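# Bring the parts bin from the pass box to the bench

## Task

The door linking the two rooms cannot be opened. A bin of loose parts is already inside the pass box, a cabinet set through the wall whose two doors are interlocked so that either one opens only while the other is completely closed. Get the bin onto the bench with all of its bottom resting on the bench surface. At the end both pass-box doors must be completely closed, the bin must stay put without any robot holding it, and the robots must have let go and backed off. A robot that topples or is left leaning makes the task fail.

## Robot and tools

Robots: r1 and r2 are identical Hello Robot Stretch 3 units. Each has a two-wheel differential base with a passive omni wheel at the rear, a mast carrying a lift, and a telescoping arm that reaches out on the robot's RIGHT side, with a wrist (yaw, pitch, roll), a two-finger gripper and a pan/tilt head. The base is 0.33 m long and 0.34 m wide and cannot move sideways; to move the hand forward you drive the base. An on-the-spot turn pivots about the point midway between the drive wheels, 0.05 m behind the front edge; with the arm in and wrist folded it sweeps a 0.28 m radius.

Frames: the base frame has its origin on the floor between the drive wheels, x forward, y left, z up. hand_pose is reported in this frame, at the point where closed fingertips meet; with all wrist joints at zero its x axis points up, y back along the arm toward the mast, z toward the rear. The odometry frame is the base frame at scene start. Each robot reports in its own frames, so relative positions of the two robots come only from images, lidar_m, wrist_depth_mm and head_depth_mm.

execute_actions: argument "actions" is a list holding one action or nothing (empty returns state and pictures only). The action is an object keyed "r1" and/or "r2"; motions inside it start together. Per robot:
- "base": exactly one of {"translate_m": d}, a straight drive of d metres relative to where the base last measured itself, forward positive, range -1 to 1; or {"rotate_rad": d}, an on-the-spot turn relative to current heading, left (counter-clockwise seen from above) positive, range -3.2 to 3.2.
- "joints": absolute targets by name: lift_m 0 to 1.1 (arm height on mast); arm_m 0 to 0.52 (extension); wrist_yaw_rad -1.345 to 4.42 (0 along the arm, positive toward the robot's front, 3.0 folded over base); wrist_pitch_rad -1.57 to 0.451 (0 level, negative tips fingertips down); wrist_roll_rad -2.911 to 2.911 (0 fingers side by side); gripper_m -0.089 to 0.179 (bigger is wider; fingertip gap is 0.007 less near closed, 0.025 less wide open, zero below 0.007); head_pan_rad -3.953 to 1.73 (0 ahead, positive left, -1.57 along the arm); head_tilt_rad -1.53 to 0.419 (negative down).
- "contact_limits": {"arm_m": effort %, 1 to 100}; the arm motion halts (contact_stop) when its effort hits that value, and it caps holding force until the next action.
Optional "cameras": list from r1_head_camera, r1_nav_camera, r1_wrist_camera, r2_head_camera, r2_nav_camera, r2_wrist_camera, or "all"; omitted/null means all, [] none. Unknown keys or out-of-range numbers reject the whole call. Omitted joints or robots may keep pushing to earlier targets. An action runs at most 15 s.

wait: {"seconds": 0 to 10}; commands nothing and returns state and images. zoom_image: {"camera", "region": [x0, y0, x1, y1]} in pixels of that camera's latest full image, at most 504 by 504. finished_scene: {"scene": n}; irreversible, call only once the goal holds steadily.

Result lines: base_status and joint_status say how each commanded motion ended: done (for the base, wheels turned the full amount even if slipping), off_target (stopped short, maybe still pushing), contact_stop, time_out, torque_fault. After the last three the target is dropped. A lift or arm that contact-stops goes slack until commanded again; a slack lift may sink under load or keep pressing. on_its_own covers uncommanded joints; "held at" is the held target, not the position. motor_effort is percent of maximum, positive toward higher joint values, peak in brackets; readings carry fixed bias and noise. Positive wheel effort pushes forward. base_odometry counts wheel turns; heading -3.142 to 3.142, left positive; turned_by_wheels and turned_by_imu give turn since last result. base_tilt gives forward/right lean in degrees, with a fixed offset up to about 4. lidar_m: 12 distances in metres, 30-degree sectors, 1st straight ahead then counter-clockwise (4th left, 7th behind, 10th right), in a plane 0.17 m above the floor, range 0.15 to 12, "-" nothing seen; the robot's own mast and low lift can block sectors 5, 6, 9, 10. wrist_depth_mm (45 to 1000) and head_depth_mm (280 to 4000, image sideways) are 7x7 median depths; clear objects are invisible.

Speed: the base reaches 0.30 m/s and 1.9 rad/s only with the arm stowed (lift_m under 0.30, arm_m under 0.03, wrist_yaw_rad over 2.54); otherwise 0.10 m/s and 0.63 rad/s.

Gripping: command gripper_m below the object's width; lower means tighter. Release by commanding 0.02 or more above where the fingers met it. Readings do not confirm a grasp; check images.

Cautions: fold or unfold the wrist only with lift_m 0.32 to 0.95, pitch -0.4, roll near 0; once folded lift may go to 0.25. With yaw below -0.4 keep pitch at -0.5 or lower. Never let the robots press into each other; once bases touch, even millimetres more is a hard press, and robots of one command can travel up to 2.5 cm apart per metre. Pushing on something rigid with the hand above about 0.45 m, or driving while the gripper hooks something fixed, can tip a robot; backing into furniture is riskiest. If tilted, reverse the last move in small steps, free the gripper, and lower the lift to about 0.2. Wrist servos shut off for 10 s after sustained strain. Avoid dropping the bin, spilling parts, slamming doors, or hard hits. The scene keeps running while you think; robots hold the last command. Loose objects may occasionally get a brief nudge.

Each tool is called after "Call:" as name([rows], argument=value, ...), one row to a line, values as JSON.

## Session

Call:
execute_actions(actions=[])

Scene clock: 0.00 s.
r1.base_odometry: x=+0.000 y=+0.000 heading=+0.000 (m, m, rad; r1's odometry frame)
r1.turned_by_wheels: +0.000 (rad since the last result)
r1.turned_by_imu: +0.000 (rad since the last result)
r1.base_tilt: forward=+0.8 right=+0.9 (deg)
r1.lidar_m: 2.42 1.67 1.56 1.59 1.16 1.09 1.12 1.43 3.21 1.37 1.39 3.24
r1.head_depth_mm: 1804 2651 2961 2969 2968 2916 2277 / 1801 2674 3098 3054 3098 3049 2247 / 1797 2673 3230 3197 3218 3144 2258 / 1802 2663 3363 3352 3354 3281 2258 / 1800 2642 3053 3045 3030 2994 2277 / 1805 2466 2543 2527 2521 2531 2270 / 1800 2178 2183 2185 2168 2150 2112
r1.base_status: not commanded
r1.joint_positions: lift_m=+0.436 arm_m=+0.003 wrist_yaw_rad=+2.914 wrist_pitch_rad=-0.398 wrist_roll_rad=+0.002 gripper_m=+0.037 head_pan_rad=-0.008 head_tilt_rad=-0.006
r1.joint_status: not commanded
r1.motor_effort: left_wheel=+1 right_wheel=+1 lift_m=+34 arm_m=+0 wrist_yaw_rad=+1 wrist_pitch_rad=+5 wrist_roll_rad=+1 gripper_m=+0 head_pan_rad=+0 head_tilt_rad=+2 (%)
r1.hand_pose: x=+0.0300 y=+0.0734 z=+0.4530 quat_wxyz=(+0.218, +0.705, +0.060, +0.672) (m; r1's base frame)
r1.wrist_depth_mm: - - - - - - - / - - - - - - - / - - - - - - - / - - - - - - 966 / 899 - 892 853 855 820 809 / 727 736 - 690 691 697 680 / 627 621 614 616 592 592 590
r2.base_odometry: x=+0.000 y=+0.000 heading=+0.000 (m, m, rad; r2's odometry frame)
r2.turned_by_wheels: +0.000 (rad since the last result)
r2.turned_by_imu: +0.000 (rad since the last result)
r2.base_tilt: forward=-0.2 right=+1.1 (deg)
r2.lidar_m: 2.01 0.98 0.79 0.78 0.85 0.82 0.81 0.88 1.35 3.50 2.50 2.12
r2.head_depth_mm: 1929 3001 3603 3622 3647 2888 2007 / 1926 2974 3674 3688 3715 2905 2012 / 1911 2949 3716 3807 3759 2899 2018 / 1913 2942 3811 3821 3885 2943 2011 / 1916 2667 2769 2449 2141 2606 2041 / 1827 2020 2030 1693 1684 1984 1875 / 1588 1574 1571 1556 1552 1544 1541
r2.base_status: not commanded
r2.joint_positions: lift_m=+0.333 arm_m=-0.002 wrist_yaw_rad=+3.053 wrist_pitch_rad=-0.339 wrist_roll_rad=-0.001 gripper_m=+0.037 head_pan_rad=+0.016 head_tilt_rad=-0.020
r2.joint_status: not commanded
r2.motor_effort: left_wheel=+0 right_wheel=-1 lift_m=+24 arm_m=+0 wrist_yaw_rad=+1 wrist_pitch_rad=+4 wrist_roll_rad=+0 gripper_m=+0 head_pan_rad=+0 head_tilt_rad=+2 (%)
r2.hand_pose: x=-0.0007 y=+0.0901 z=+0.3635 quat_wxyz=(+0.150, +0.701, +0.089, +0.692) (m; r2's base frame)
r2.wrist_depth_mm: 731 - 717 720 709 727 712 / 806 803 789 779 779 765 757 / 866 865 852 838 843 815 821 / 828 873 887 872 857 870 874 / 693 695 - 697 716 716 718 / 575 583 - 581 591 597 592 / 491 495 - 516 498 506 501
pictures: r1_head_camera (sideways: a quarter turn clockwise sets it upright), r1_nav_camera (sideways: a quarter turn counterclockwise sets it upright), r1_wrist_camera, r2_head_camera (sideways: a quarter turn clockwise sets it upright), r2_nav_camera (sideways: a quarter turn counterclockwise sets it upright), r2_wrist_camera
Images, in order (width x height): r1_head_camera 896x504, r1_nav_camera 672x504, r1_wrist_camera 644x364, r2_head_camera 896x504, r2_nav_camera 672x504, r2_wrist_camera 644x364.

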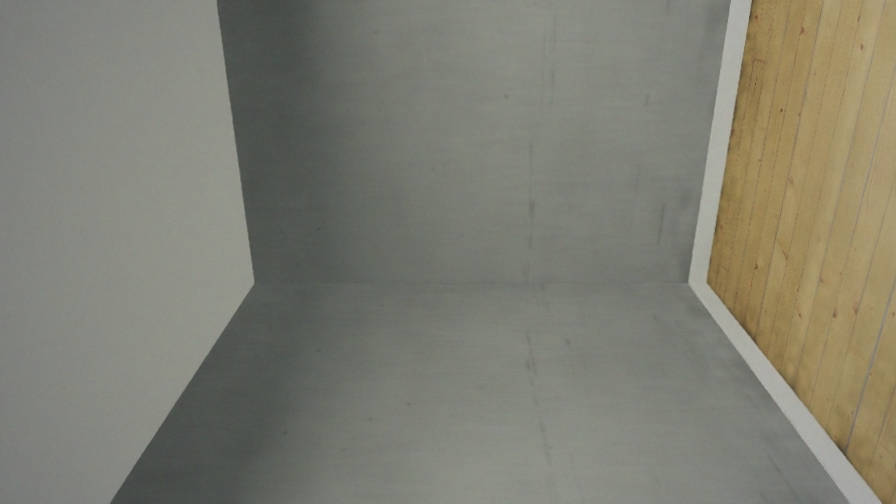

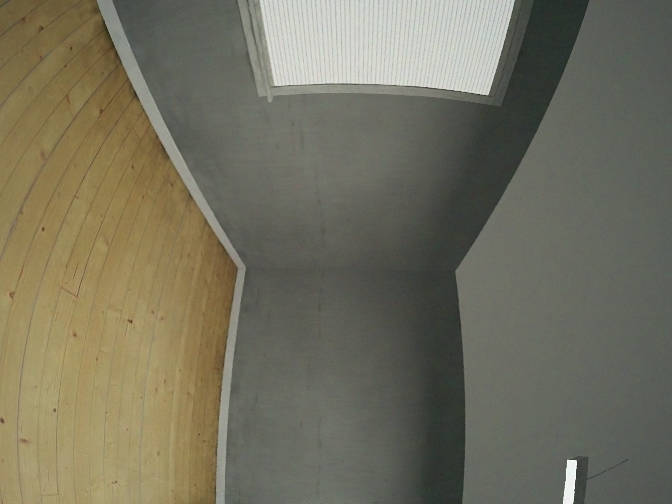

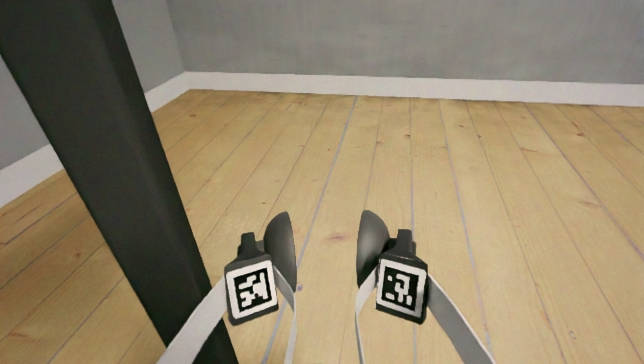

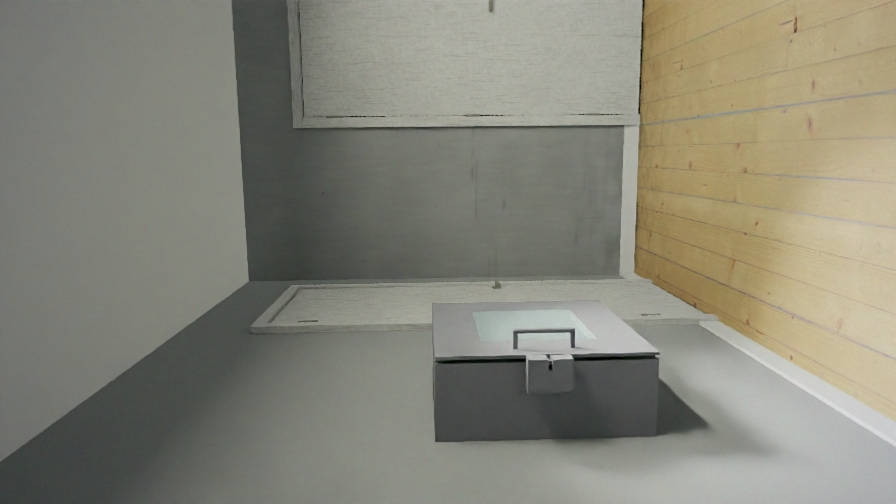

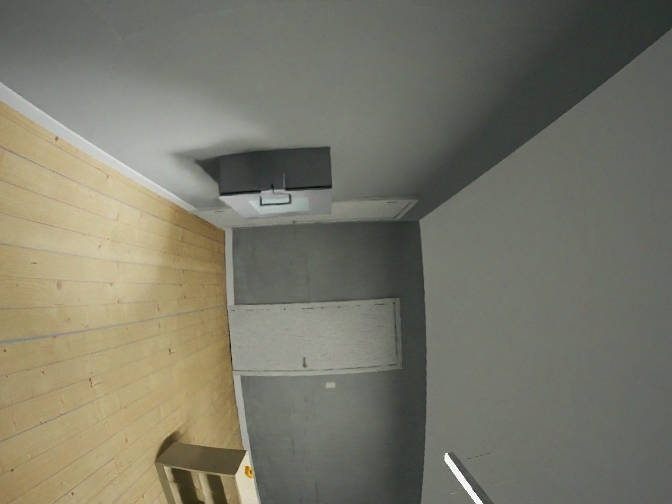

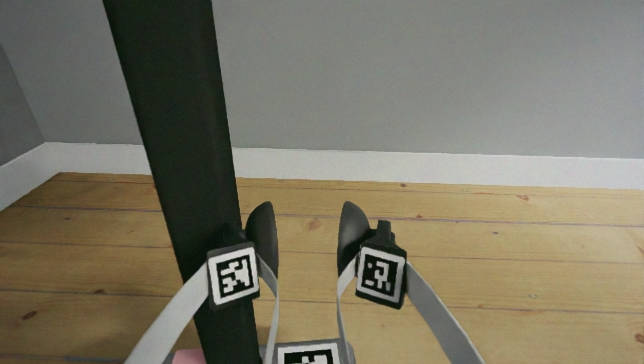

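Call:
execute_actions([
  {"r1":{"joints":{"head_pan_rad":-1.6,"head_tilt_rad":-0.3}},"r2":{"joints":{"head_pan_rad":0.45,"head_tilt_rad":-0.3}}},
], cameras=["r1_head_camera","r1_nav_camera","r2_head_camera","r2_nav_camera"])

Call:
execute_actions([
  {"r1":{"joints":{"head_pan_rad":-3.2,"head_tilt_rad":-0.3}},"r2":{"joints":{"head_pan_rad":-2.6,"head_tilt_rad":-0.3}}},
], cameras=["r1_head_camera","r1_nav_camera","r2_head_camera","r2_nav_camera"])

Scene clock: 9.57 s.
r1.base_odometry: x=+0.000 y=+0.000 heading=+0.000 (m, m, rad; r1's odometry frame)
r1.turned_by_wheels: +0.000 (rad since the last result)
r1.turned_by_imu: -0.001 (rad since the last result)
r1.base_tilt: forward=+0.8 right=+0.9 (deg)
r1.lidar_m: 2.42 1.66 1.56 1.59 1.16 1.09 1.11 1.43 3.21 1.37 1.39 3.23
r1.head_depth_mm: 2663 2769 2927 3046 2825 2000 1547 / 2737 2895 3018 3169 2807 1989 1550 / 2893 3007 3165 3293 2824 1994 1539 / 2983 3137 3291 3428 2767 1989 1555 / 3121 3251 3411 3476 2148 1984 1539 / 3217 3369 3593 1986 2376 1897 1535 / 3383 3573 3770 1970 1424 1897 1534
r1.base_status: not commanded
r1.joint_positions: lift_m=+0.436 arm_m=+0.003 wrist_yaw_rad=+2.914 wrist_pitch_rad=-0.398 wrist_roll_rad=+0.002 gripper_m=+0.037 head_pan_rad=-1.593 head_tilt_rad=-0.296
r1.joint_status: all done
r1.motor_effort: left_wheel=+1(1) right_wheel=+1(0) lift_m=+33(33) arm_m=-1(0) wrist_yaw_rad=-1(0) wrist_pitch_rad=+4(4) wrist_roll_rad=+0(0) gripper_m=+0(0) head_pan_rad=-3(29) head_tilt_rad=-1(15) (%)
r1.hand_pose: x=+0.0300 y=+0.0734 z=+0.4530 quat_wxyz=(+0.218, +0.705, +0.060, +0.672) (m; r1's base frame)
r1.wrist_depth_mm: - - - - - - - / - - - - - - - / - - - - - - - / - - - - - - 968 / 882 - 887 849 856 857 803 / 735 722 - 710 698 683 676 / 626 620 614 609 603 593 585
r2.base_odometry: x=+0.000 y=+0.000 heading=+0.000 (m, m, rad; r2's odometry frame)
r2.turned_by_wheels: +0.000 (rad since the last result)
r2.turned_by_imu: -0.002 (rad since the last result)
r2.base_tilt: forward=-0.1 right=+1.0 (deg)
r2.lidar_m: 2.00 0.98 0.79 0.78 0.85 0.82 0.81 0.88 1.35 3.50 2.49 2.13
r2.head_depth_mm: 2277 2415 2000 3040 2527 1845 1453 / 1758 1845 1632 1759 2302 1842 1452 / 1446 1544 1632 1729 1887 1818 1462 / 1218 1287 1356 1425 1516 1623 1474 / 1061 1109 1157 1209 1278 1353 1384 / 934 973 1011 1051 1100 1141 1208 / 836 866 896 927 967 1005 1044
r2.base_status: not commanded
r2.joint_positions: lift_m=+0.333 arm_m=-0.002 wrist_yaw_rad=+3.053 wrist_pitch_rad=-0.339 wrist_roll_rad=-0.001 gripper_m=+0.037 head_pan_rad=+0.443 head_tilt_rad=-0.296
r2.joint_status: all done
r2.motor_effort: left_wheel=+0(0) right_wheel=-1(1) lift_m=+24(24) arm_m=+0(1) wrist_yaw_rad=+0(0) wrist_pitch_rad=+4(4) wrist_roll_rad=+0(0) gripper_m=+0(0) head_pan_rad=+2(19) head_tilt_rad=-2(18) (%)
r2.hand_pose: x=-0.0007 y=+0.0901 z=+0.3635 quat_wxyz=(+0.150, +0.701, +0.089, +0.692) (m; r2's base frame)
r2.wrist_depth_mm: 743 - 725 713 708 720 695 / 793 793 778 776 765 758 756 / 841 859 840 842 860 816 818 / 832 863 878 878 862 864 862 / 685 705 - 693 716 710 724 / 575 581 - 589 592 588 596 / 489 494 - 515 501 506 509
pictures: r1_head_camera (sideways: a quarter turn clockwise sets it upright), r1_nav_camera (sideways: a quarter turn counterclockwise sets it upright), r2_head_camera (sideways: a quarter turn clockwise sets it upright), r2_nav_camera (sideways: a quarter turn counterclockwise sets it upright)
camera_calibration (this result's frames):
r1_head_camera: T_world_to_cam=[[-0.00671745, 0.264534, -0.964353, 1.27671], [0.998908, -0.0428068, -0.0187006, 0.0199589], [-0.0462278, -0.963426, -0.263958, 0.298323], [0, 0, 0, 1]] pos_world=[0.00242991, -0.0494654, 1.31031]
r1_nav_camera: T_world_to_cam=[[0.0174725, -0.328306, 0.94441, -1.19691], [-0.99968, -0.0230207, 0.0104923, 0.0397499], [0.0182963, -0.944291, -0.328603, 0.381801], [0, 0, 0, 1]] pos_world=[0.0536646, -0.031506, 1.25541]
r2_head_camera: T_world_to_cam=[[-0.3032, -0.115421, -0.945911, 1.25415], [-0.438342, 0.898277, 0.0308962, -0.0292436], [0.846124, 0.424001, -0.322952, 0.377474], [0, 0, 0, 1]] pos_world=[0.0480509, 0.0109758, 1.30913]
r2_nav_camera: T_world_to_cam=[[0.270424, 0.0656663, 0.960499, -1.20729], [0.37893, -0.924403, -0.0434874, 0.0995442], [0.885033, 0.375722, -0.274864, 0.313127], [0, 0, 0, 1]] pos_world=[0.0116308, 0.0536481, 1.24999]
Images, in order (width x height): r1_head_camera 896x504, r1_nav_camera 672x504, r2_head_camera 896x504, r2_nav_camera 672x504.

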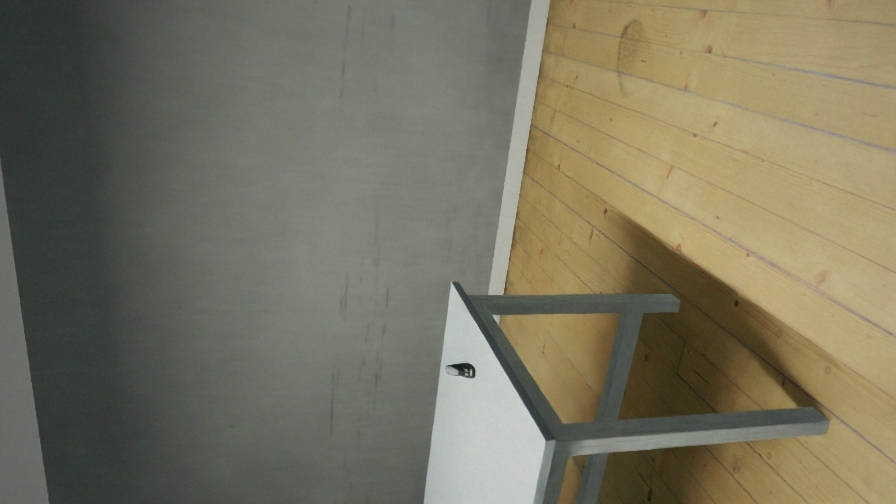

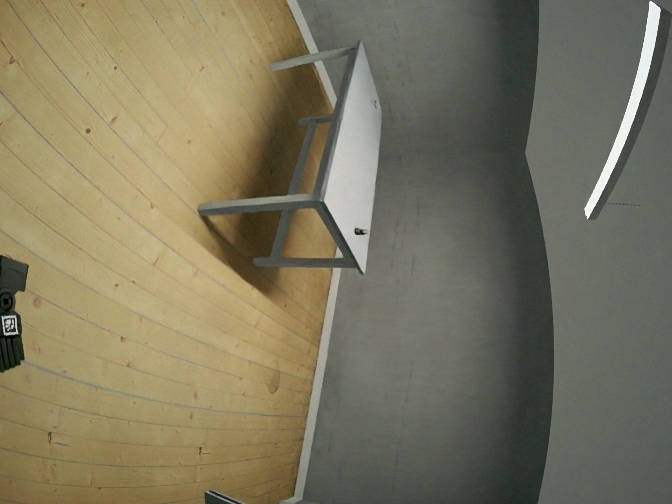

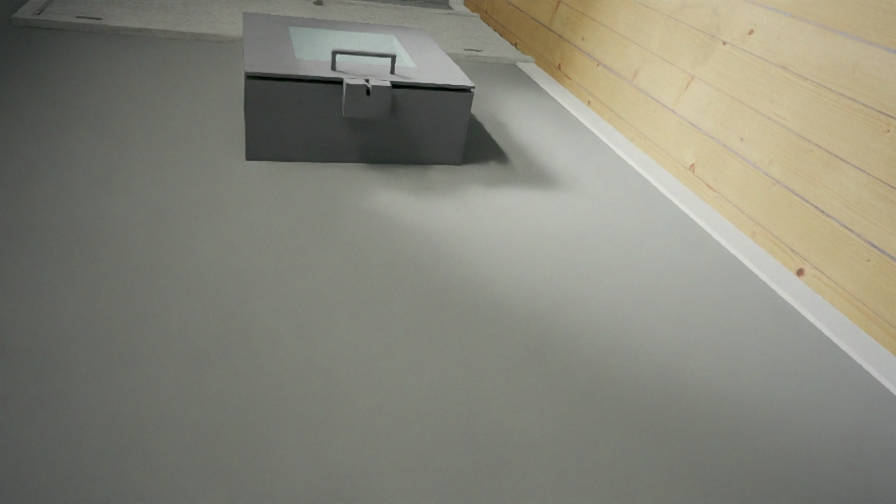

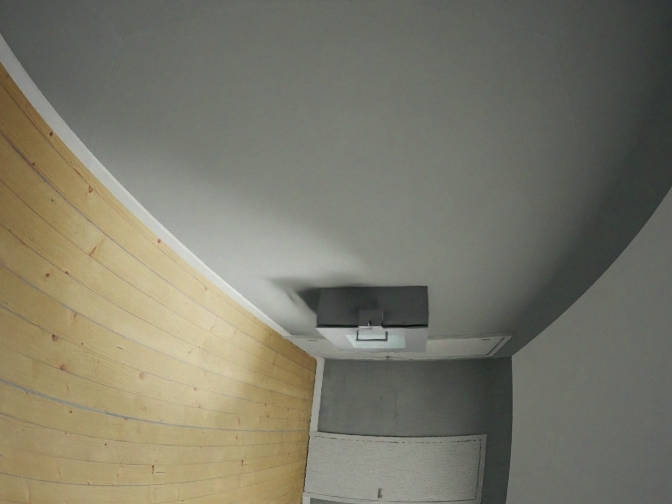

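Scene clock: 11.47 s.
r1.base_odometry: x=+0.000 y=+0.000 heading=+0.000 (m, m, rad; r1's odometry frame)
r1.turned_by_wheels: +0.000 (rad since the last result)
r1.turned_by_imu: +0.000 (rad since the last result)
r1.base_tilt: forward=+0.8 right=+0.9 (deg)
r1.lidar_m: 2.42 1.66 1.56 1.59 1.16 1.09 1.11 1.43 3.22 1.37 1.39 3.23
r1.head_depth_mm: 895 935 979 1023 1072 1129 1193 / 927 967 1017 1066 1120 1178 1247 / 962 1003 1053 1107 1170 1236 1308 / 995 1042 1095 1154 1218 1293 1372 / 1032 1086 1144 1207 1279 1356 1423 / 1076 1131 1191 1265 1343 1430 1487 / 1124 1179 1247 1315 1394 1512 1534
r1.base_status: not commanded
r1.joint_positions: lift_m=+0.436 arm_m=+0.003 wrist_yaw_rad=+2.914 wrist_pitch_rad=-0.398 wrist_roll_rad=+0.002 gripper_m=+0.037 head_pan_rad=-3.193 head_tilt_rad=-0.296
r1.joint_status: all done
r1.motor_effort: left_wheel=+1(1) right_wheel=+1(1) lift_m=+33(33) arm_m=+0(0) wrist_yaw_rad=+0(1) wrist_pitch_rad=+4(4) wrist_roll_rad=+0(0) gripper_m=-1(0) head_pan_rad=-3(34) head_tilt_rad=+0(0) (%)
r1.hand_pose: x=+0.0300 y=+0.0734 z=+0.4530 quat_wxyz=(+0.218, +0.705, +0.060, +0.672) (m; r1's base frame)
r1.wrist_depth_mm: - - - - - - - / - - - - - - - / - - - - - - - / - - - - - - 995 / 908 - 879 825 862 806 821 / 747 732 - 714 688 683 683 / 628 630 612 605 592 602 590
r2.base_odometry: x=+0.000 y=+0.000 heading=+0.000 (m, m, rad; r2's odometry frame)
r2.turned_by_wheels: +0.000 (rad since the last result)
r2.turned_by_imu: +0.000 (rad since the last result)
r2.base_tilt: forward=-0.1 right=+1.0 (deg)
r2.lidar_m: 2.02 0.98 0.79 0.78 0.85 0.82 0.81 0.88 1.34 3.52 2.49 2.12
r2.head_depth_mm: 705 738 775 815 863 914 972 / 755 792 836 882 937 996 1064 / 810 854 904 964 1026 1100 1180 / 875 926 985 1052 1133 1213 1316 / 952 1014 1087 1166 1263 1376 1417 / 1045 1118 1204 1311 1438 1573 1470 / 1163 1260 1357 1496 1655 1757 1481
r2.base_status: not commanded
r2.joint_positions: lift_m=+0.333 arm_m=-0.002 wrist_yaw_rad=+3.053 wrist_pitch_rad=-0.339 wrist_roll_rad=-0.001 gripper_m=+0.037 head_pan_rad=-2.593 head_tilt_rad=-0.297
r2.joint_status: all done
r2.motor_effort: left_wheel=+0(0) right_wheel=-1(1) lift_m=+24(24) arm_m=+0(2) wrist_yaw_rad=+0(0) wrist_pitch_rad=+4(4) wrist_roll_rad=+1(1) gripper_m=+0(0) head_pan_rad=-2(29) head_tilt_rad=-1(1) (%)
r2.hand_pose: x=-0.0007 y=+0.0901 z=+0.3635 quat_wxyz=(+0.150, +0.701, +0.089, +0.692) (m; r2's base frame)
r2.wrist_depth_mm: 735 - 725 713 707 705 701 / 792 806 782 779 772 763 753 / 843 865 832 842 821 826 816 / 836 879 889 869 868 867 860 / 690 694 - 702 707 710 718 / 571 576 - 585 594 593 593 / 491 497 - 516 506 505 509
pictures: r1_head_camera (sideways: a quarter turn clockwise sets it upright), r1_nav_camera (sideways: a quarter turn counterclockwise sets it upright), r2_head_camera (sideways: a quarter turn clockwise sets it upright), r2_nav_camera (sideways: a quarter turn counterclockwise sets it upright)
camera_calibration (this result's frames):
r1_head_camera: T_world_to_cam=[[0.264835, -0.00102299, -0.964293, 1.27497], [-0.07196, -0.997232, -0.0187053, 0.0264974], [-0.961605, 0.0743444, -0.264176, 0.304191], [0, 0, 0, 1]] pos_world=[-0.043239, 0.00511341, 1.3103]
r1_nav_camera: T_world_to_cam=[[-0.32889, -0.00786507, 0.944335, -1.1947], [0.00618497, 0.999926, 0.0104821, 0.0336274], [-0.944348, 0.00928816, -0.328817, 0.387951], [0, 0, 0, 1]] pos_world=[-0.0267712, -0.0466246, 1.25541]
r2_head_camera: T_world_to_cam=[[0.289709, 0.147135, -0.945738, 1.25031], [0.53096, -0.846833, 0.0309022, -0.0351641], [-0.796335, -0.511102, -0.323458, 0.388152], [0, 0, 0, 1]] pos_world=[-0.0344565, -0.0153572, 1.3091]
r2_nav_camera: T_world_to_cam=[[-0.262391, -0.0941934, 0.960353, -1.20384], [-0.474641, 0.879106, -0.0434587, 0.104714], [-0.840159, -0.467226, -0.275378, 0.32432], [0, 0, 0, 1]] pos_world=[0.00630336, -0.0539177, 1.24998]
Images, in order (width x height): r1_head_camera 896x504, r1_nav_camera 672x504, r2_head_camera 896x504, r2_nav_camera 672x504.

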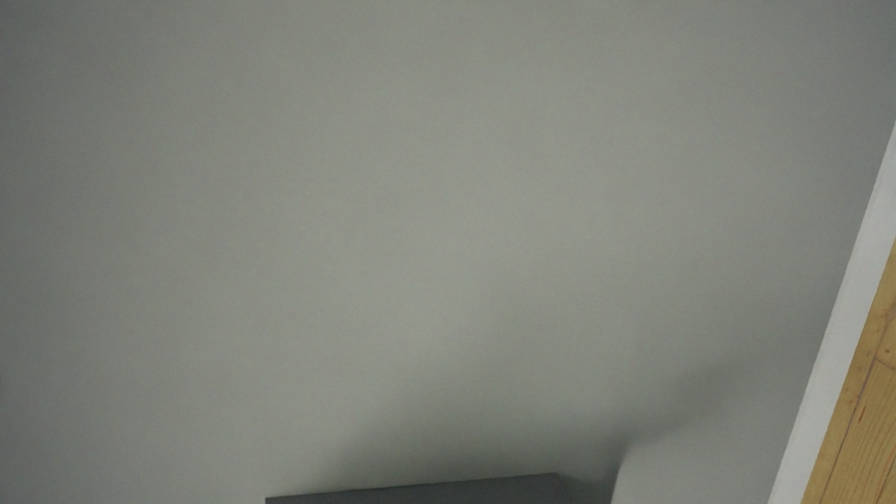

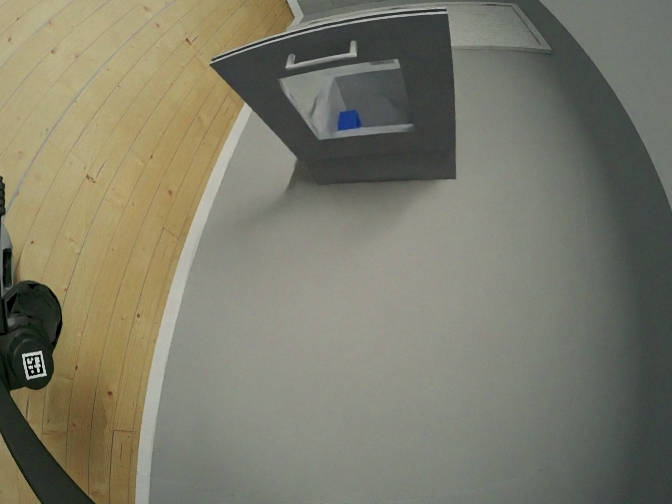

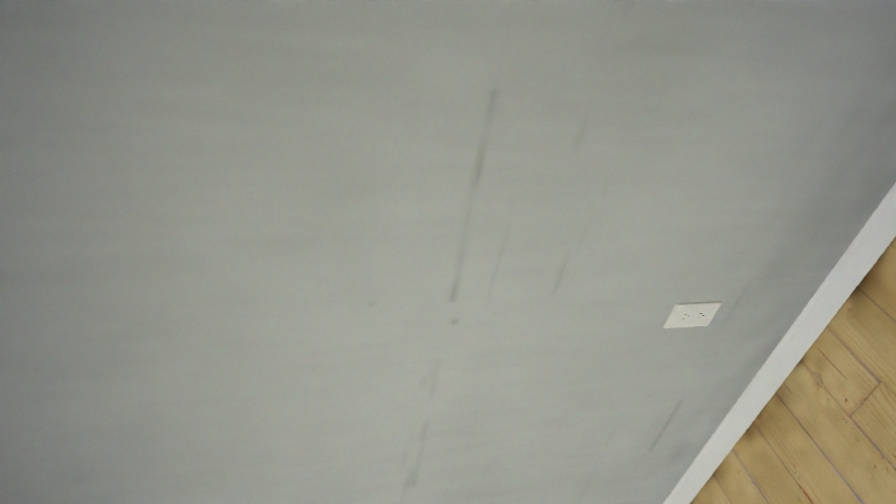

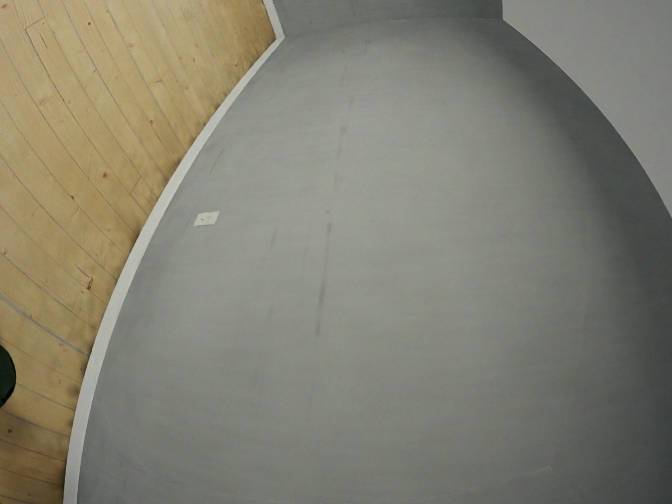

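Call:
execute_actions([
  {"r1":{"joints":{"head_pan_rad":-3.75,"head_tilt_rad":-0.45}},"r2":{"joints":{"head_pan_rad":-1.4,"head_tilt_rad":-0.3}}},
], cameras=["r1_head_camera","r1_nav_camera","r2_nav_camera"])

Scene clock: 16.07 s.
r1.base_odometry: x=+0.000 y=+0.000 heading=+0.000 (m, m, rad; r1's odometry frame)
r1.turned_by_wheels: +0.000 (rad since the last result)
r1.turned_by_imu: +0.000 (rad since the last result)
r1.base_tilt: forward=+0.8 right=+0.8 (deg)
r1.lidar_m: 2.43 1.66 1.56 1.59 1.16 1.09 1.11 1.44 3.21 1.37 1.39 3.23
r1.head_depth_mm: 968 1043 1137 1237 1358 1496 - / 953 1027 1115 1214 1334 1486 1357 / 935 1008 1088 1186 1306 1445 1355 / 918 988 1063 1156 1270 1407 1360 / 904 969 1045 1139 1241 1369 1356 / 886 952 1021 1109 1215 1333 1354 / 871 933 1007 1086 1184 1301 1352
r1.base_status: not commanded
r1.joint_positions: lift_m=+0.436 arm_m=+0.003 wrist_yaw_rad=+2.914 wrist_pitch_rad=-0.398 wrist_roll_rad=+0.002 gripper_m=+0.037 head_pan_rad=-3.743 head_tilt_rad=-0.444
r1.joint_status: all done
r1.motor_effort: left_wheel=+1(1) right_wheel=+1(0) lift_m=+33(34) arm_m=+0(0) wrist_yaw_rad=-2(1) wrist_pitch_rad=+4(4) wrist_roll_rad=+0(0) gripper_m=-1(0) head_pan_rad=-3(25) head_tilt_rad=-1(10) (%)
r1.hand_pose: x=+0.0300 y=+0.0734 z=+0.4530 quat_wxyz=(+0.218, +0.705, +0.060, +0.672) (m; r1's base frame)
r1.wrist_depth_mm: - - - - - - - / - - - - - - - / - - - - - - - / - - - - - - - / 866 - 889 860 873 827 826 / 738 729 - 689 691 683 672 / 626 613 607 600 599 592 592
r2.base_odometry: x=+0.000 y=+0.000 heading=+0.000 (m, m, rad; r2's odometry frame)
r2.turned_by_wheels: +0.000 (rad since the last result)
r2.turned_by_imu: -0.001 (rad since the last result)
r2.base_tilt: forward=-0.2 right=+1.0 (deg)
r2.lidar_m: 2.01 0.98 0.78 0.78 0.85 0.82 0.81 0.88 1.35 3.50 2.50 2.12
r2.head_depth_mm: 2885 2992 3186 3371 2534 1849 1459 / 2952 3126 3281 3475 2527 1861 1458 / 3036 3267 3378 3533 2556 1849 1450 / 3131 3296 3545 3637 2572 1870 1456 / 3284 3401 3648 3836 2592 1872 1467 / 3315 3521 3814 - 2581 1877 1473 / 3449 3697 - - 2619 1887 1474
r2.base_status: not commanded
r2.joint_positions: lift_m=+0.333 arm_m=-0.002 wrist_yaw_rad=+3.053 wrist_pitch_rad=-0.339 wrist_roll_rad=-0.001 gripper_m=+0.037 head_pan_rad=-1.407 head_tilt_rad=-0.297
r2.joint_status: all done
r2.motor_effort: left_wheel=+0(0) right_wheel=+0(1) lift_m=+24(24) arm_m=+1(1) wrist_yaw_rad=+0(0) wrist_pitch_rad=+4(5) wrist_roll_rad=+1(0) gripper_m=+0(0) head_pan_rad=+1(26) head_tilt_rad=-1(0) (%)
r2.hand_pose: x=-0.0007 y=+0.0901 z=+0.3635 quat_wxyz=(+0.150, +0.701, +0.089, +0.692) (m; r2's base frame)
r2.wrist_depth_mm: 744 - 722 730 714 713 705 / 797 792 771 780 770 763 764 / 856 856 855 847 836 835 806 / 831 867 876 875 862 864 860 / 686 692 - 693 718 716 726 / 577 572 - 586 593 593 596 / 491 493 - 512 499 507 510
pictures: r1_head_camera (sideways: a quarter turn clockwise sets it upright), r1_nav_camera (sideways: a quarter turn counterclockwise sets it upright), r2_nav_camera (sideways: a quarter turn counterclockwise sets it upright)
camera_calibration (this result's frames):
r1_head_camera: T_world_to_cam=[[0.339851, -0.217902, -0.914888, 1.21001], [-0.580131, -0.814238, -0.0215694, 0.0333221], [-0.740236, 0.538085, -0.403131, 0.483681], [0, 0, 0, 1]] pos_world=[-0.0338545, 0.0305352, 1.30273]
r1_nav_camera: T_world_to_cam=[[-0.396114, 0.241754, 0.885804, -1.11791], [0.527052, 0.849825, 0.00375242, 0.0392128], [-0.751871, 0.468351, -0.464044, 0.562751], [0, 0, 0, 1]] pos_world=[-0.04037, -0.0266301, 1.25124]
r2_nav_camera: T_world_to_cam=[[-0.0113073, -0.278637, 0.96033, -1.20535], [-0.99304, -0.109467, -0.0434541, 0.10787], [0.117233, -0.954138, -0.27546, 0.318587], [0, 0, 0, 1]] pos_world=[0.0561411, -0.02007, 1.24998]
Images, in order (width x height): r1_head_camera 896x504, r1_nav_camera 672x504, r2_nav_camera 672x504.

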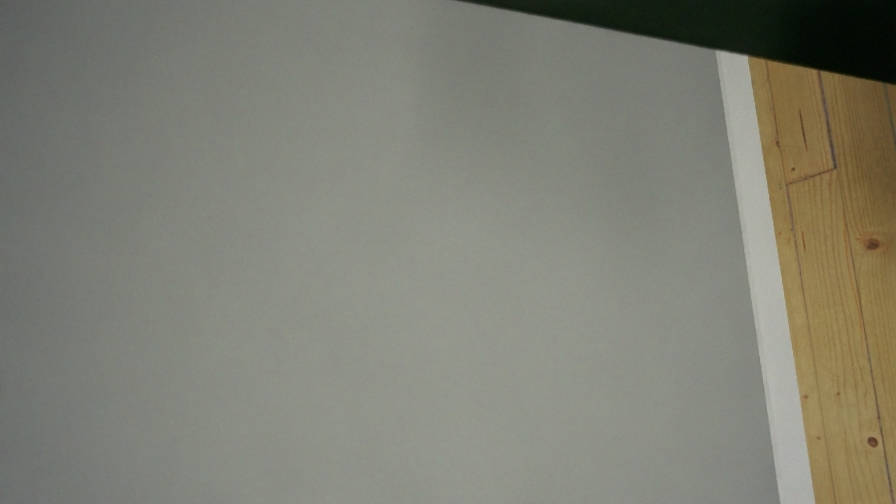

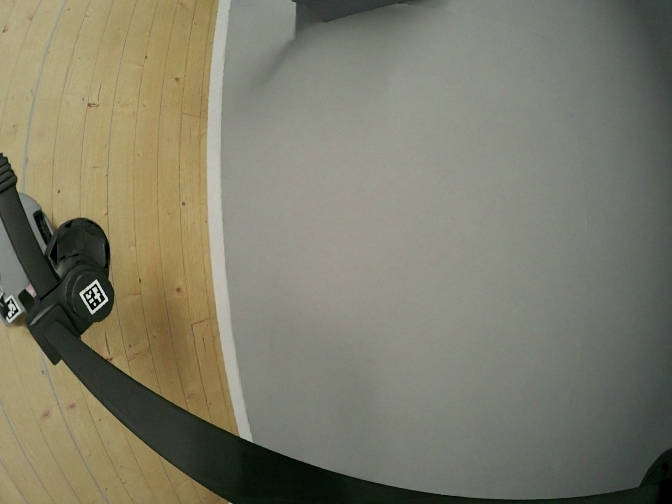

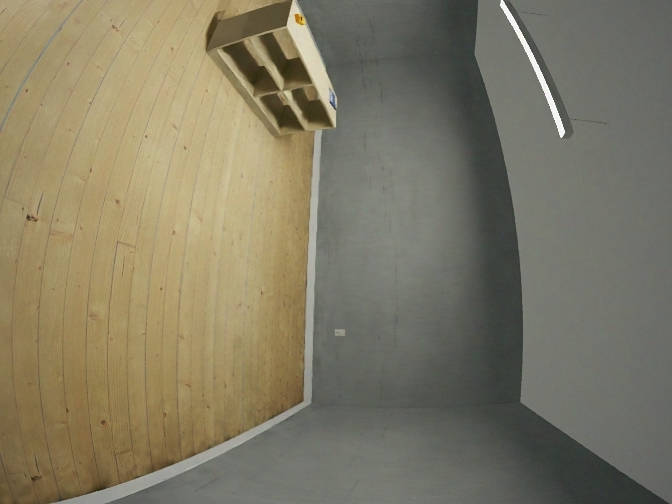

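Call:
execute_actions([
  {"r1":{"joints":{"head_pan_rad":-2.45,"head_tilt_rad":-0.3}}},
], cameras=["r1_head_camera","r1_nav_camera"])

Scene clock: 20.03 s.
r1.base_odometry: x=+0.000 y=+0.000 heading=+0.000 (m, m, rad; r1's odometry frame)
r1.turned_by_wheels: +0.000 (rad since the last result)
r1.turned_by_imu: +0.000 (rad since the last result)
r1.base_tilt: forward=+0.9 right=+0.9 (deg)
r1.lidar_m: 2.42 1.67 1.56 1.59 1.16 1.09 1.11 1.44 3.21 1.37 1.39 3.22
r1.head_depth_mm: 1320 1359 1127 1232 1420 1541 1481 / 1501 1551 1006 1618 1169 1765 1526 / 1740 1810 894 1730 1077 1949 1527 / 2018 2113 812 852 918 1816 1527 / 2502 2649 769 818 870 1806 1518 / 2807 2938 3084 3235 2705 1944 1521 / 2677 2793 2948 3067 2695 1932 1512
r1.base_status: not commanded
r1.joint_positions: lift_m=+0.436 arm_m=+0.003 wrist_yaw_rad=+2.914 wrist_pitch_rad=-0.398 wrist_roll_rad=+0.002 gripper_m=+0.037 head_pan_rad=-2.457 head_tilt_rad=-0.310
r1.joint_status: all done
r1.motor_effort: left_wheel=+1(1) right_wheel=+0(1) lift_m=+33(33) arm_m=+0(0) wrist_yaw_rad=-1(0) wrist_pitch_rad=+4(5) wrist_roll_rad=+0(1) gripper_m=+0(1) head_pan_rad=+2(28) head_tilt_rad=+3(13) (%)
r1.hand_pose: x=+0.0300 y=+0.0734 z=+0.4530 quat_wxyz=(+0.218, +0.705, +0.060, +0.672) (m; r1's base frame)
r1.wrist_depth_mm: - - - - - - - / - - - - - - - / - - - - - - - / - - - - - - 975 / 880 - 895 845 844 807 812 / 737 732 - 704 706 685 693 / 615 627 616 595 606 595 594
r2.base_odometry: x=+0.000 y=+0.000 heading=+0.000 (m, m, rad; r2's odometry frame)
r2.turned_by_wheels: +0.000 (rad since the last result)
r2.turned_by_imu: -0.001 (rad since the last result)
r2.base_tilt: forward=-0.1 right=+1.0 (deg)
r2.lidar_m: 2.01 0.98 0.78 0.78 0.84 0.82 0.81 0.88 1.35 3.51 2.49 2.12
r2.head_depth_mm: 2872 3012 3195 3369 2542 1855 1454 / 2924 3091 3262 3419 2531 1853 1458 / 3037 3179 3427 3496 2556 1847 1447 / 3147 3399 3513 3660 2573 1864 1467 / 3251 3441 3637 3818 2575 1875 1460 / 3321 3547 3754 - 2562 1871 1469 / 3450 3653 - - 2608 1884 1480
r2.base_status: not commanded
r2.joint_positions: lift_m=+0.333 arm_m=-0.002 wrist_yaw_rad=+3.053 wrist_pitch_rad=-0.339 wrist_roll_rad=-0.001 gripper_m=+0.037 head_pan_rad=-1.407 head_tilt_rad=-0.297
r2.joint_status: not commanded
r2.motor_effort: left_wheel=+0(0) right_wheel=-1(1) lift_m=+24(24) arm_m=+2(1) wrist_yaw_rad=+0(0) wrist_pitch_rad=+4(4) wrist_roll_rad=+0(0) gripper_m=+0(0) head_pan_rad=+2(2) head_tilt_rad=-1(1) (%)
r2.hand_pose: x=-0.0007 y=+0.0901 z=+0.3635 quat_wxyz=(+0.150, +0.701, +0.089, +0.692) (m; r2's base frame)
r2.wrist_depth_mm: 739 - 729 722 721 713 720 / 791 816 786 787 764 758 752 / 853 863 850 841 836 824 817 / 834 883 882 873 877 876 857 / 692 693 - 702 719 717 724 / 573 578 - 584 593 591 599 / 494 491 - 514 501 504 504
pictures: r1_head_camera (sideways: a quarter turn clockwise sets it upright), r1_nav_camera (sideways: a quarter turn counterclockwise sets it upright)
camera_calibration (this result's frames):
r1_head_camera: T_world_to_cam=[[0.207148, 0.185177, -0.960624, 1.27053], [0.615968, -0.787543, -0.0189858, 0.0226659], [-0.760048, -0.587781, -0.277201, 0.319914], [0, 0, 0, 1]] pos_world=[-0.0339991, -0.0293832, 1.30961]
r1_nav_camera: T_world_to_cam=[[-0.248465, -0.234572, 0.939809, -1.18928], [-0.666455, 0.74548, 0.00987251, 0.0385244], [-0.702925, -0.623887, -0.341557, 0.403059], [0, 0, 0, 1]] pos_world=[0.0135009, -0.0562274, 1.25498]
Images, in order (width x height): r1_head_camera 896x504, r1_nav_camera 672x504.

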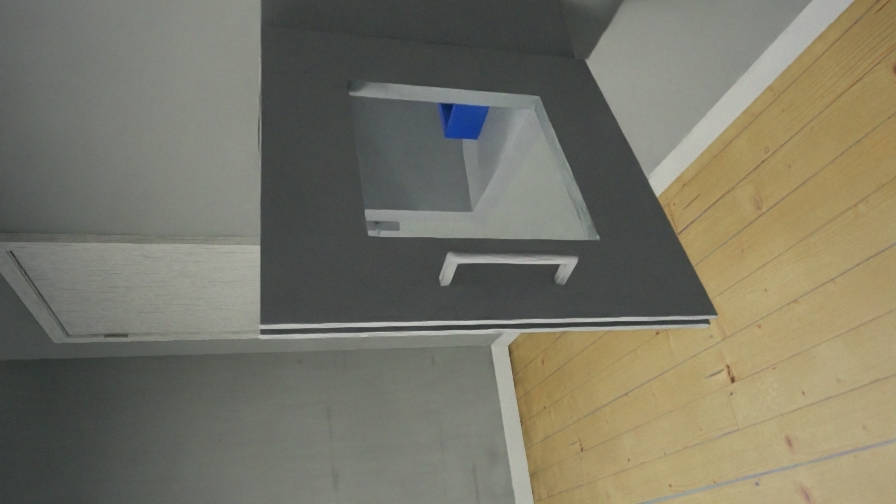

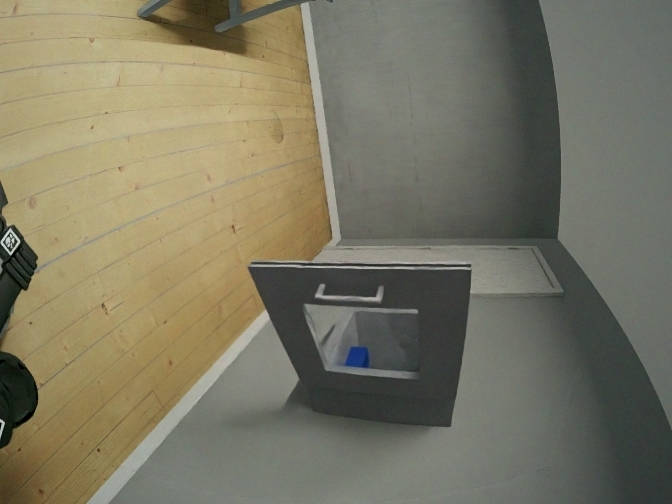

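Call:
execute_actions([
  {"r1":{"base":{"rotate_rad":-1.57},"joints":{"head_pan_rad":-1.57,"head_tilt_rad":-0.35}}},
], cameras=[])

Call:
execute_actions([
  {"r1":{"base":{"translate_m":0.8},"joints":{"lift_m":0.9}}},
], cameras=["r1_head_camera","r1_nav_camera"])

Scene clock: 41.07 s.
r1.base_odometry: x=+0.000 y=+0.000 heading=-1.570 (m, m, rad; r1's odometry frame)
r1.turned_by_wheels: -1.570 (rad since the last result)
r1.turned_by_imu: -1.590 (rad since the last result)
r1.base_tilt: forward=+0.8 right=+0.9 (deg)
r1.lidar_m: 1.37 2.26 3.22 2.41 1.66 1.56 1.60 1.16 1.09 1.11 1.44 3.22
r1.head_depth_mm: 892 934 984 1039 1093 1167 1244 / 923 971 1024 1086 1145 1227 1305 / 960 1012 1069 1135 1209 1291 1370 / 1001 1058 1122 1192 1277 1367 1421 / 1048 1109 1178 1254 1342 1456 1471 / 1097 1159 1234 1327 1430 1548 1468 / 1143 1220 1246 1299 1515 1647 1469
r1.base_status: done
r1.joint_positions: lift_m=+0.436 arm_m=+0.003 wrist_yaw_rad=+2.914 wrist_pitch_rad=-0.398 wrist_roll_rad=+0.002 gripper_m=+0.037 head_pan_rad=-1.577 head_tilt_rad=-0.346
r1.joint_status: all done
r1.motor_effort: left_wheel=+4(8) right_wheel=-1(5) lift_m=+33(33) arm_m=+0(0) wrist_yaw_rad=-1(1) wrist_pitch_rad=+4(4) wrist_roll_rad=+0(1) gripper_m=+0(0) head_pan_rad=+3(27) head_tilt_rad=-1(10) (%)
r1.hand_pose: x=+0.0300 y=+0.0734 z=+0.4530 quat_wxyz=(+0.218, +0.705, +0.060, +0.672) (m; r1's base frame)
r1.wrist_depth_mm: - - - - - - - / - - - - - - - / - - - - - - - / - - - - - - 987 / 882 - 863 845 867 800 805 / 727 735 - 704 691 690 684 / 614 611 610 614 599 592 590
r2.base_odometry: x=+0.000 y=+0.000 heading=+0.000 (m, m, rad; r2's odometry frame)
r2.turned_by_wheels: +0.000 (rad since the last result)
r2.turned_by_imu: -0.005 (rad since the last result)
r2.base_tilt: forward=+0.0 right=+1.1 (deg)
r2.lidar_m: 2.01 0.98 0.79 0.78 0.85 0.82 0.81 0.88 1.35 3.50 2.49 2.12
r2.head_depth_mm: 2855 3012 3161 3315 2568 1848 1457 / 2947 3087 3308 3462 2550 1857 1470 / 3029 3142 3403 3559 2573 1865 1470 / 3129 3267 3557 3644 2558 1862 1456 / 3209 3377 3625 3795 2603 1875 1469 / 3353 3552 3750 - 2575 1874 1472 / 3415 3691 - - 2590 1877 1476
r2.base_status: not commanded
r2.joint_positions: lift_m=+0.333 arm_m=-0.002 wrist_yaw_rad=+3.053 wrist_pitch_rad=-0.339 wrist_roll_rad=-0.001 gripper_m=+0.037 head_pan_rad=-1.407 head_tilt_rad=-0.297
r2.joint_status: not commanded
r2.motor_effort: left_wheel=-1(1) right_wheel=-1(1) lift_m=+24(24) arm_m=+1(0) wrist_yaw_rad=+0(0) wrist_pitch_rad=+5(4) wrist_roll_rad=+1(0) gripper_m=+0(0) head_pan_rad=+3(2) head_tilt_rad=-1(1) (%)
r2.hand_pose: x=-0.0007 y=+0.0901 z=+0.3635 quat_wxyz=(+0.150, +0.701, +0.089, +0.692) (m; r2's base frame)
r2.wrist_depth_mm: 736 - 725 729 712 697 699 / 797 796 775 780 773 765 765 / 859 851 844 844 832 827 806 / 830 864 887 873 872 850 857 / 693 692 - 710 716 705 720 / 575 577 - 581 596 596 598 / 491 494 - 518 497 508 511
pictures: none
No camera images: the call's "cameras" was empty. Leave "cameras" out to get every camera's image.

Scene clock: 50.23 s.
r1.base_odometry: x=+0.001 y=-0.800 heading=-1.570 (m, m, rad; r1's odometry frame)
r1.turned_by_wheels: +0.000 (rad since the last result)
r1.turned_by_imu: +0.001 (rad since the last result)
r1.base_tilt: forward=+0.8 right=+0.9 (deg)
r1.lidar_m: 1.11 0.62 1.98 2.95 2.42 2.28 2.22 1.53 1.44 1.47 1.89 2.49
r1.head_depth_mm: 1181 1227 682 625 657 714 1436 / 1217 1277 1183 1232 1313 1623 1480 / 1269 1333 - 1495 1599 1694 1476 / 1326 1396 1762 1603 1691 1765 1472 / 1393 1458 1425 1481 1788 1831 1472 / 1447 1538 1628 1757 1897 1861 1467 / 1522 1616 1730 1853 1988 1848 1469
r1.base_status: done
r1.joint_positions: lift_m=+0.900 arm_m=+0.003 wrist_yaw_rad=+2.914 wrist_pitch_rad=-0.398 wrist_roll_rad=+0.002 gripper_m=+0.037 head_pan_rad=-1.577 head_tilt_rad=-0.346
r1.joint_status: all done
r1.motor_effort: left_wheel=+3(10) right_wheel=-2(3) lift_m=+45(46) arm_m=+0(0) wrist_yaw_rad=+0(1) wrist_pitch_rad=+4(4) wrist_roll_rad=+1(1) gripper_m=+0(0) head_pan_rad=+1(1) head_tilt_rad=-2(1) (%)
r1.hand_pose: x=+0.0300 y=+0.0734 z=+0.9167 quat_wxyz=(+0.218, +0.705, +0.060, +0.672) (m; r1's base frame)
r1.wrist_depth_mm: - - - - - - - / - - - - - - 853 / - - - - - - 609 / - - - - - - 582 / - - - - - - - / - - - - - - - / - - - - - - -
r2.base_odometry: x=+0.000 y=+0.000 heading=+0.000 (m, m, rad; r2's odometry frame)
r2.turned_by_wheels: +0.000 (rad since the last result)
r2.turned_by_imu: -0.002 (rad since the last result)
r2.base_tilt: forward=-0.1 right=+1.0 (deg)
r2.lidar_m: 2.00 0.98 0.79 0.78 0.85 0.82 0.81 0.88 1.35 3.51 2.50 2.12
r2.head_depth_mm: 2854 3044 3203 3402 2524 1832 1448 / 2955 3084 3256 3446 2548 1856 1454 / 3055 3191 3403 3490 2549 1861 1459 / 3112 3300 3465 3638 2576 1870 1465 / 3265 3475 3655 3800 2587 1861 1465 / 3331 3530 3777 - 2593 1869 1472 / 3449 3690 - - 2583 1884 1476
r2.base_status: not commanded
r2.joint_positions: lift_m=+0.333 arm_m=-0.002 wrist_yaw_rad=+3.053 wrist_pitch_rad=-0.339 wrist_roll_rad=-0.001 gripper_m=+0.037 head_pan_rad=-1.407 head_tilt_rad=-0.297
r2.joint_status: not commanded
r2.motor_effort: left_wheel=+0(1) right_wheel=-1(1) lift_m=+24(24) arm_m=+1(0) wrist_yaw_rad=+0(0) wrist_pitch_rad=+4(4) wrist_roll_rad=+0(0) gripper_m=+0(0) head_pan_rad=+2(2) head_tilt_rad=-1(1) (%)
r2.hand_pose: x=-0.0007 y=+0.0901 z=+0.3635 quat_wxyz=(+0.150, +0.701, +0.089, +0.692) (m; r2's base frame)
r2.wrist_depth_mm: 734 - 721 724 719 708 697 / 787 799 777 773 772 770 749 / 848 858 850 835 844 828 822 / 836 879 869 877 864 856 872 / 695 701 - 710 717 715 719 / 578 579 - 583 593 587 594 / 493 492 - 510 500 507 506
pictures: r1_head_camera (sideways: a quarter turn clockwise sets it upright), r1_nav_camera (sideways: a quarter turn counterclockwise sets it upright)
camera_calibration (this result's frames):
r1_head_camera: T_world_to_cam=[[-0.0105729, 0.311927, -0.950047, 1.25804], [0.999463, -0.0261624, -0.0197127, 0.0212719], [-0.0310044, -0.949746, -0.311483, 0.360084], [0, 0, 0, 1]] pos_world=[0.00320487, -0.0498723, 1.30778]
r1_nav_camera: T_world_to_cam=[[0.0223347, -0.374454, 0.926976, -1.17418], [-0.999198, -0.0391807, 0.00824765, 0.0426699], [0.0332312, -0.926417, -0.375029, 0.442128], [0, 0, 0, 1]] pos_world=[0.0541682, -0.0284098, 1.2539]
Images, in order (width x height): r1_head_camera 896x504, r1_nav_camera 672x504.

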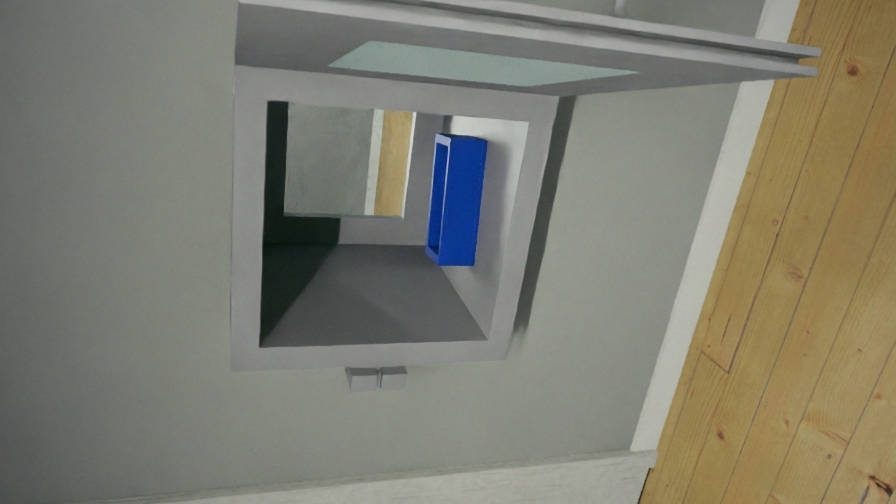

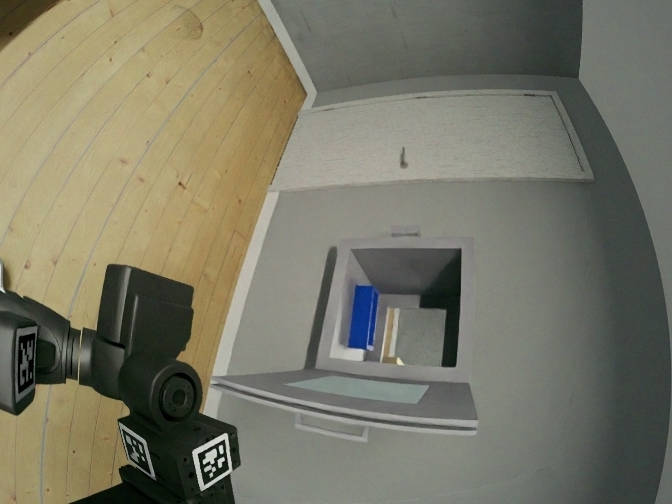

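Call:
zoom_image(camera="r1_head_camera", region=[380,90,560,300])

Region (380, 90, 560, 300) of r1_head_camera's 896x504 image, scaled by 2.400, with more detail than that image has; it fills the left 432 columns of this view, and the rest is white.

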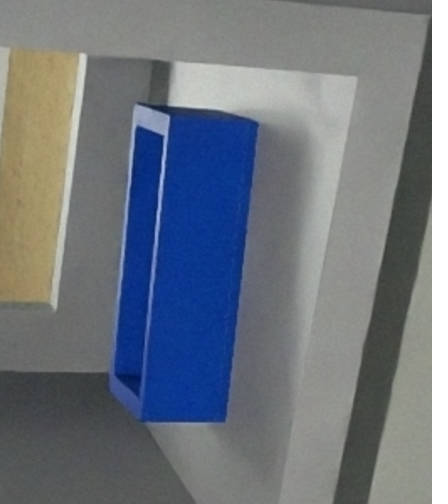

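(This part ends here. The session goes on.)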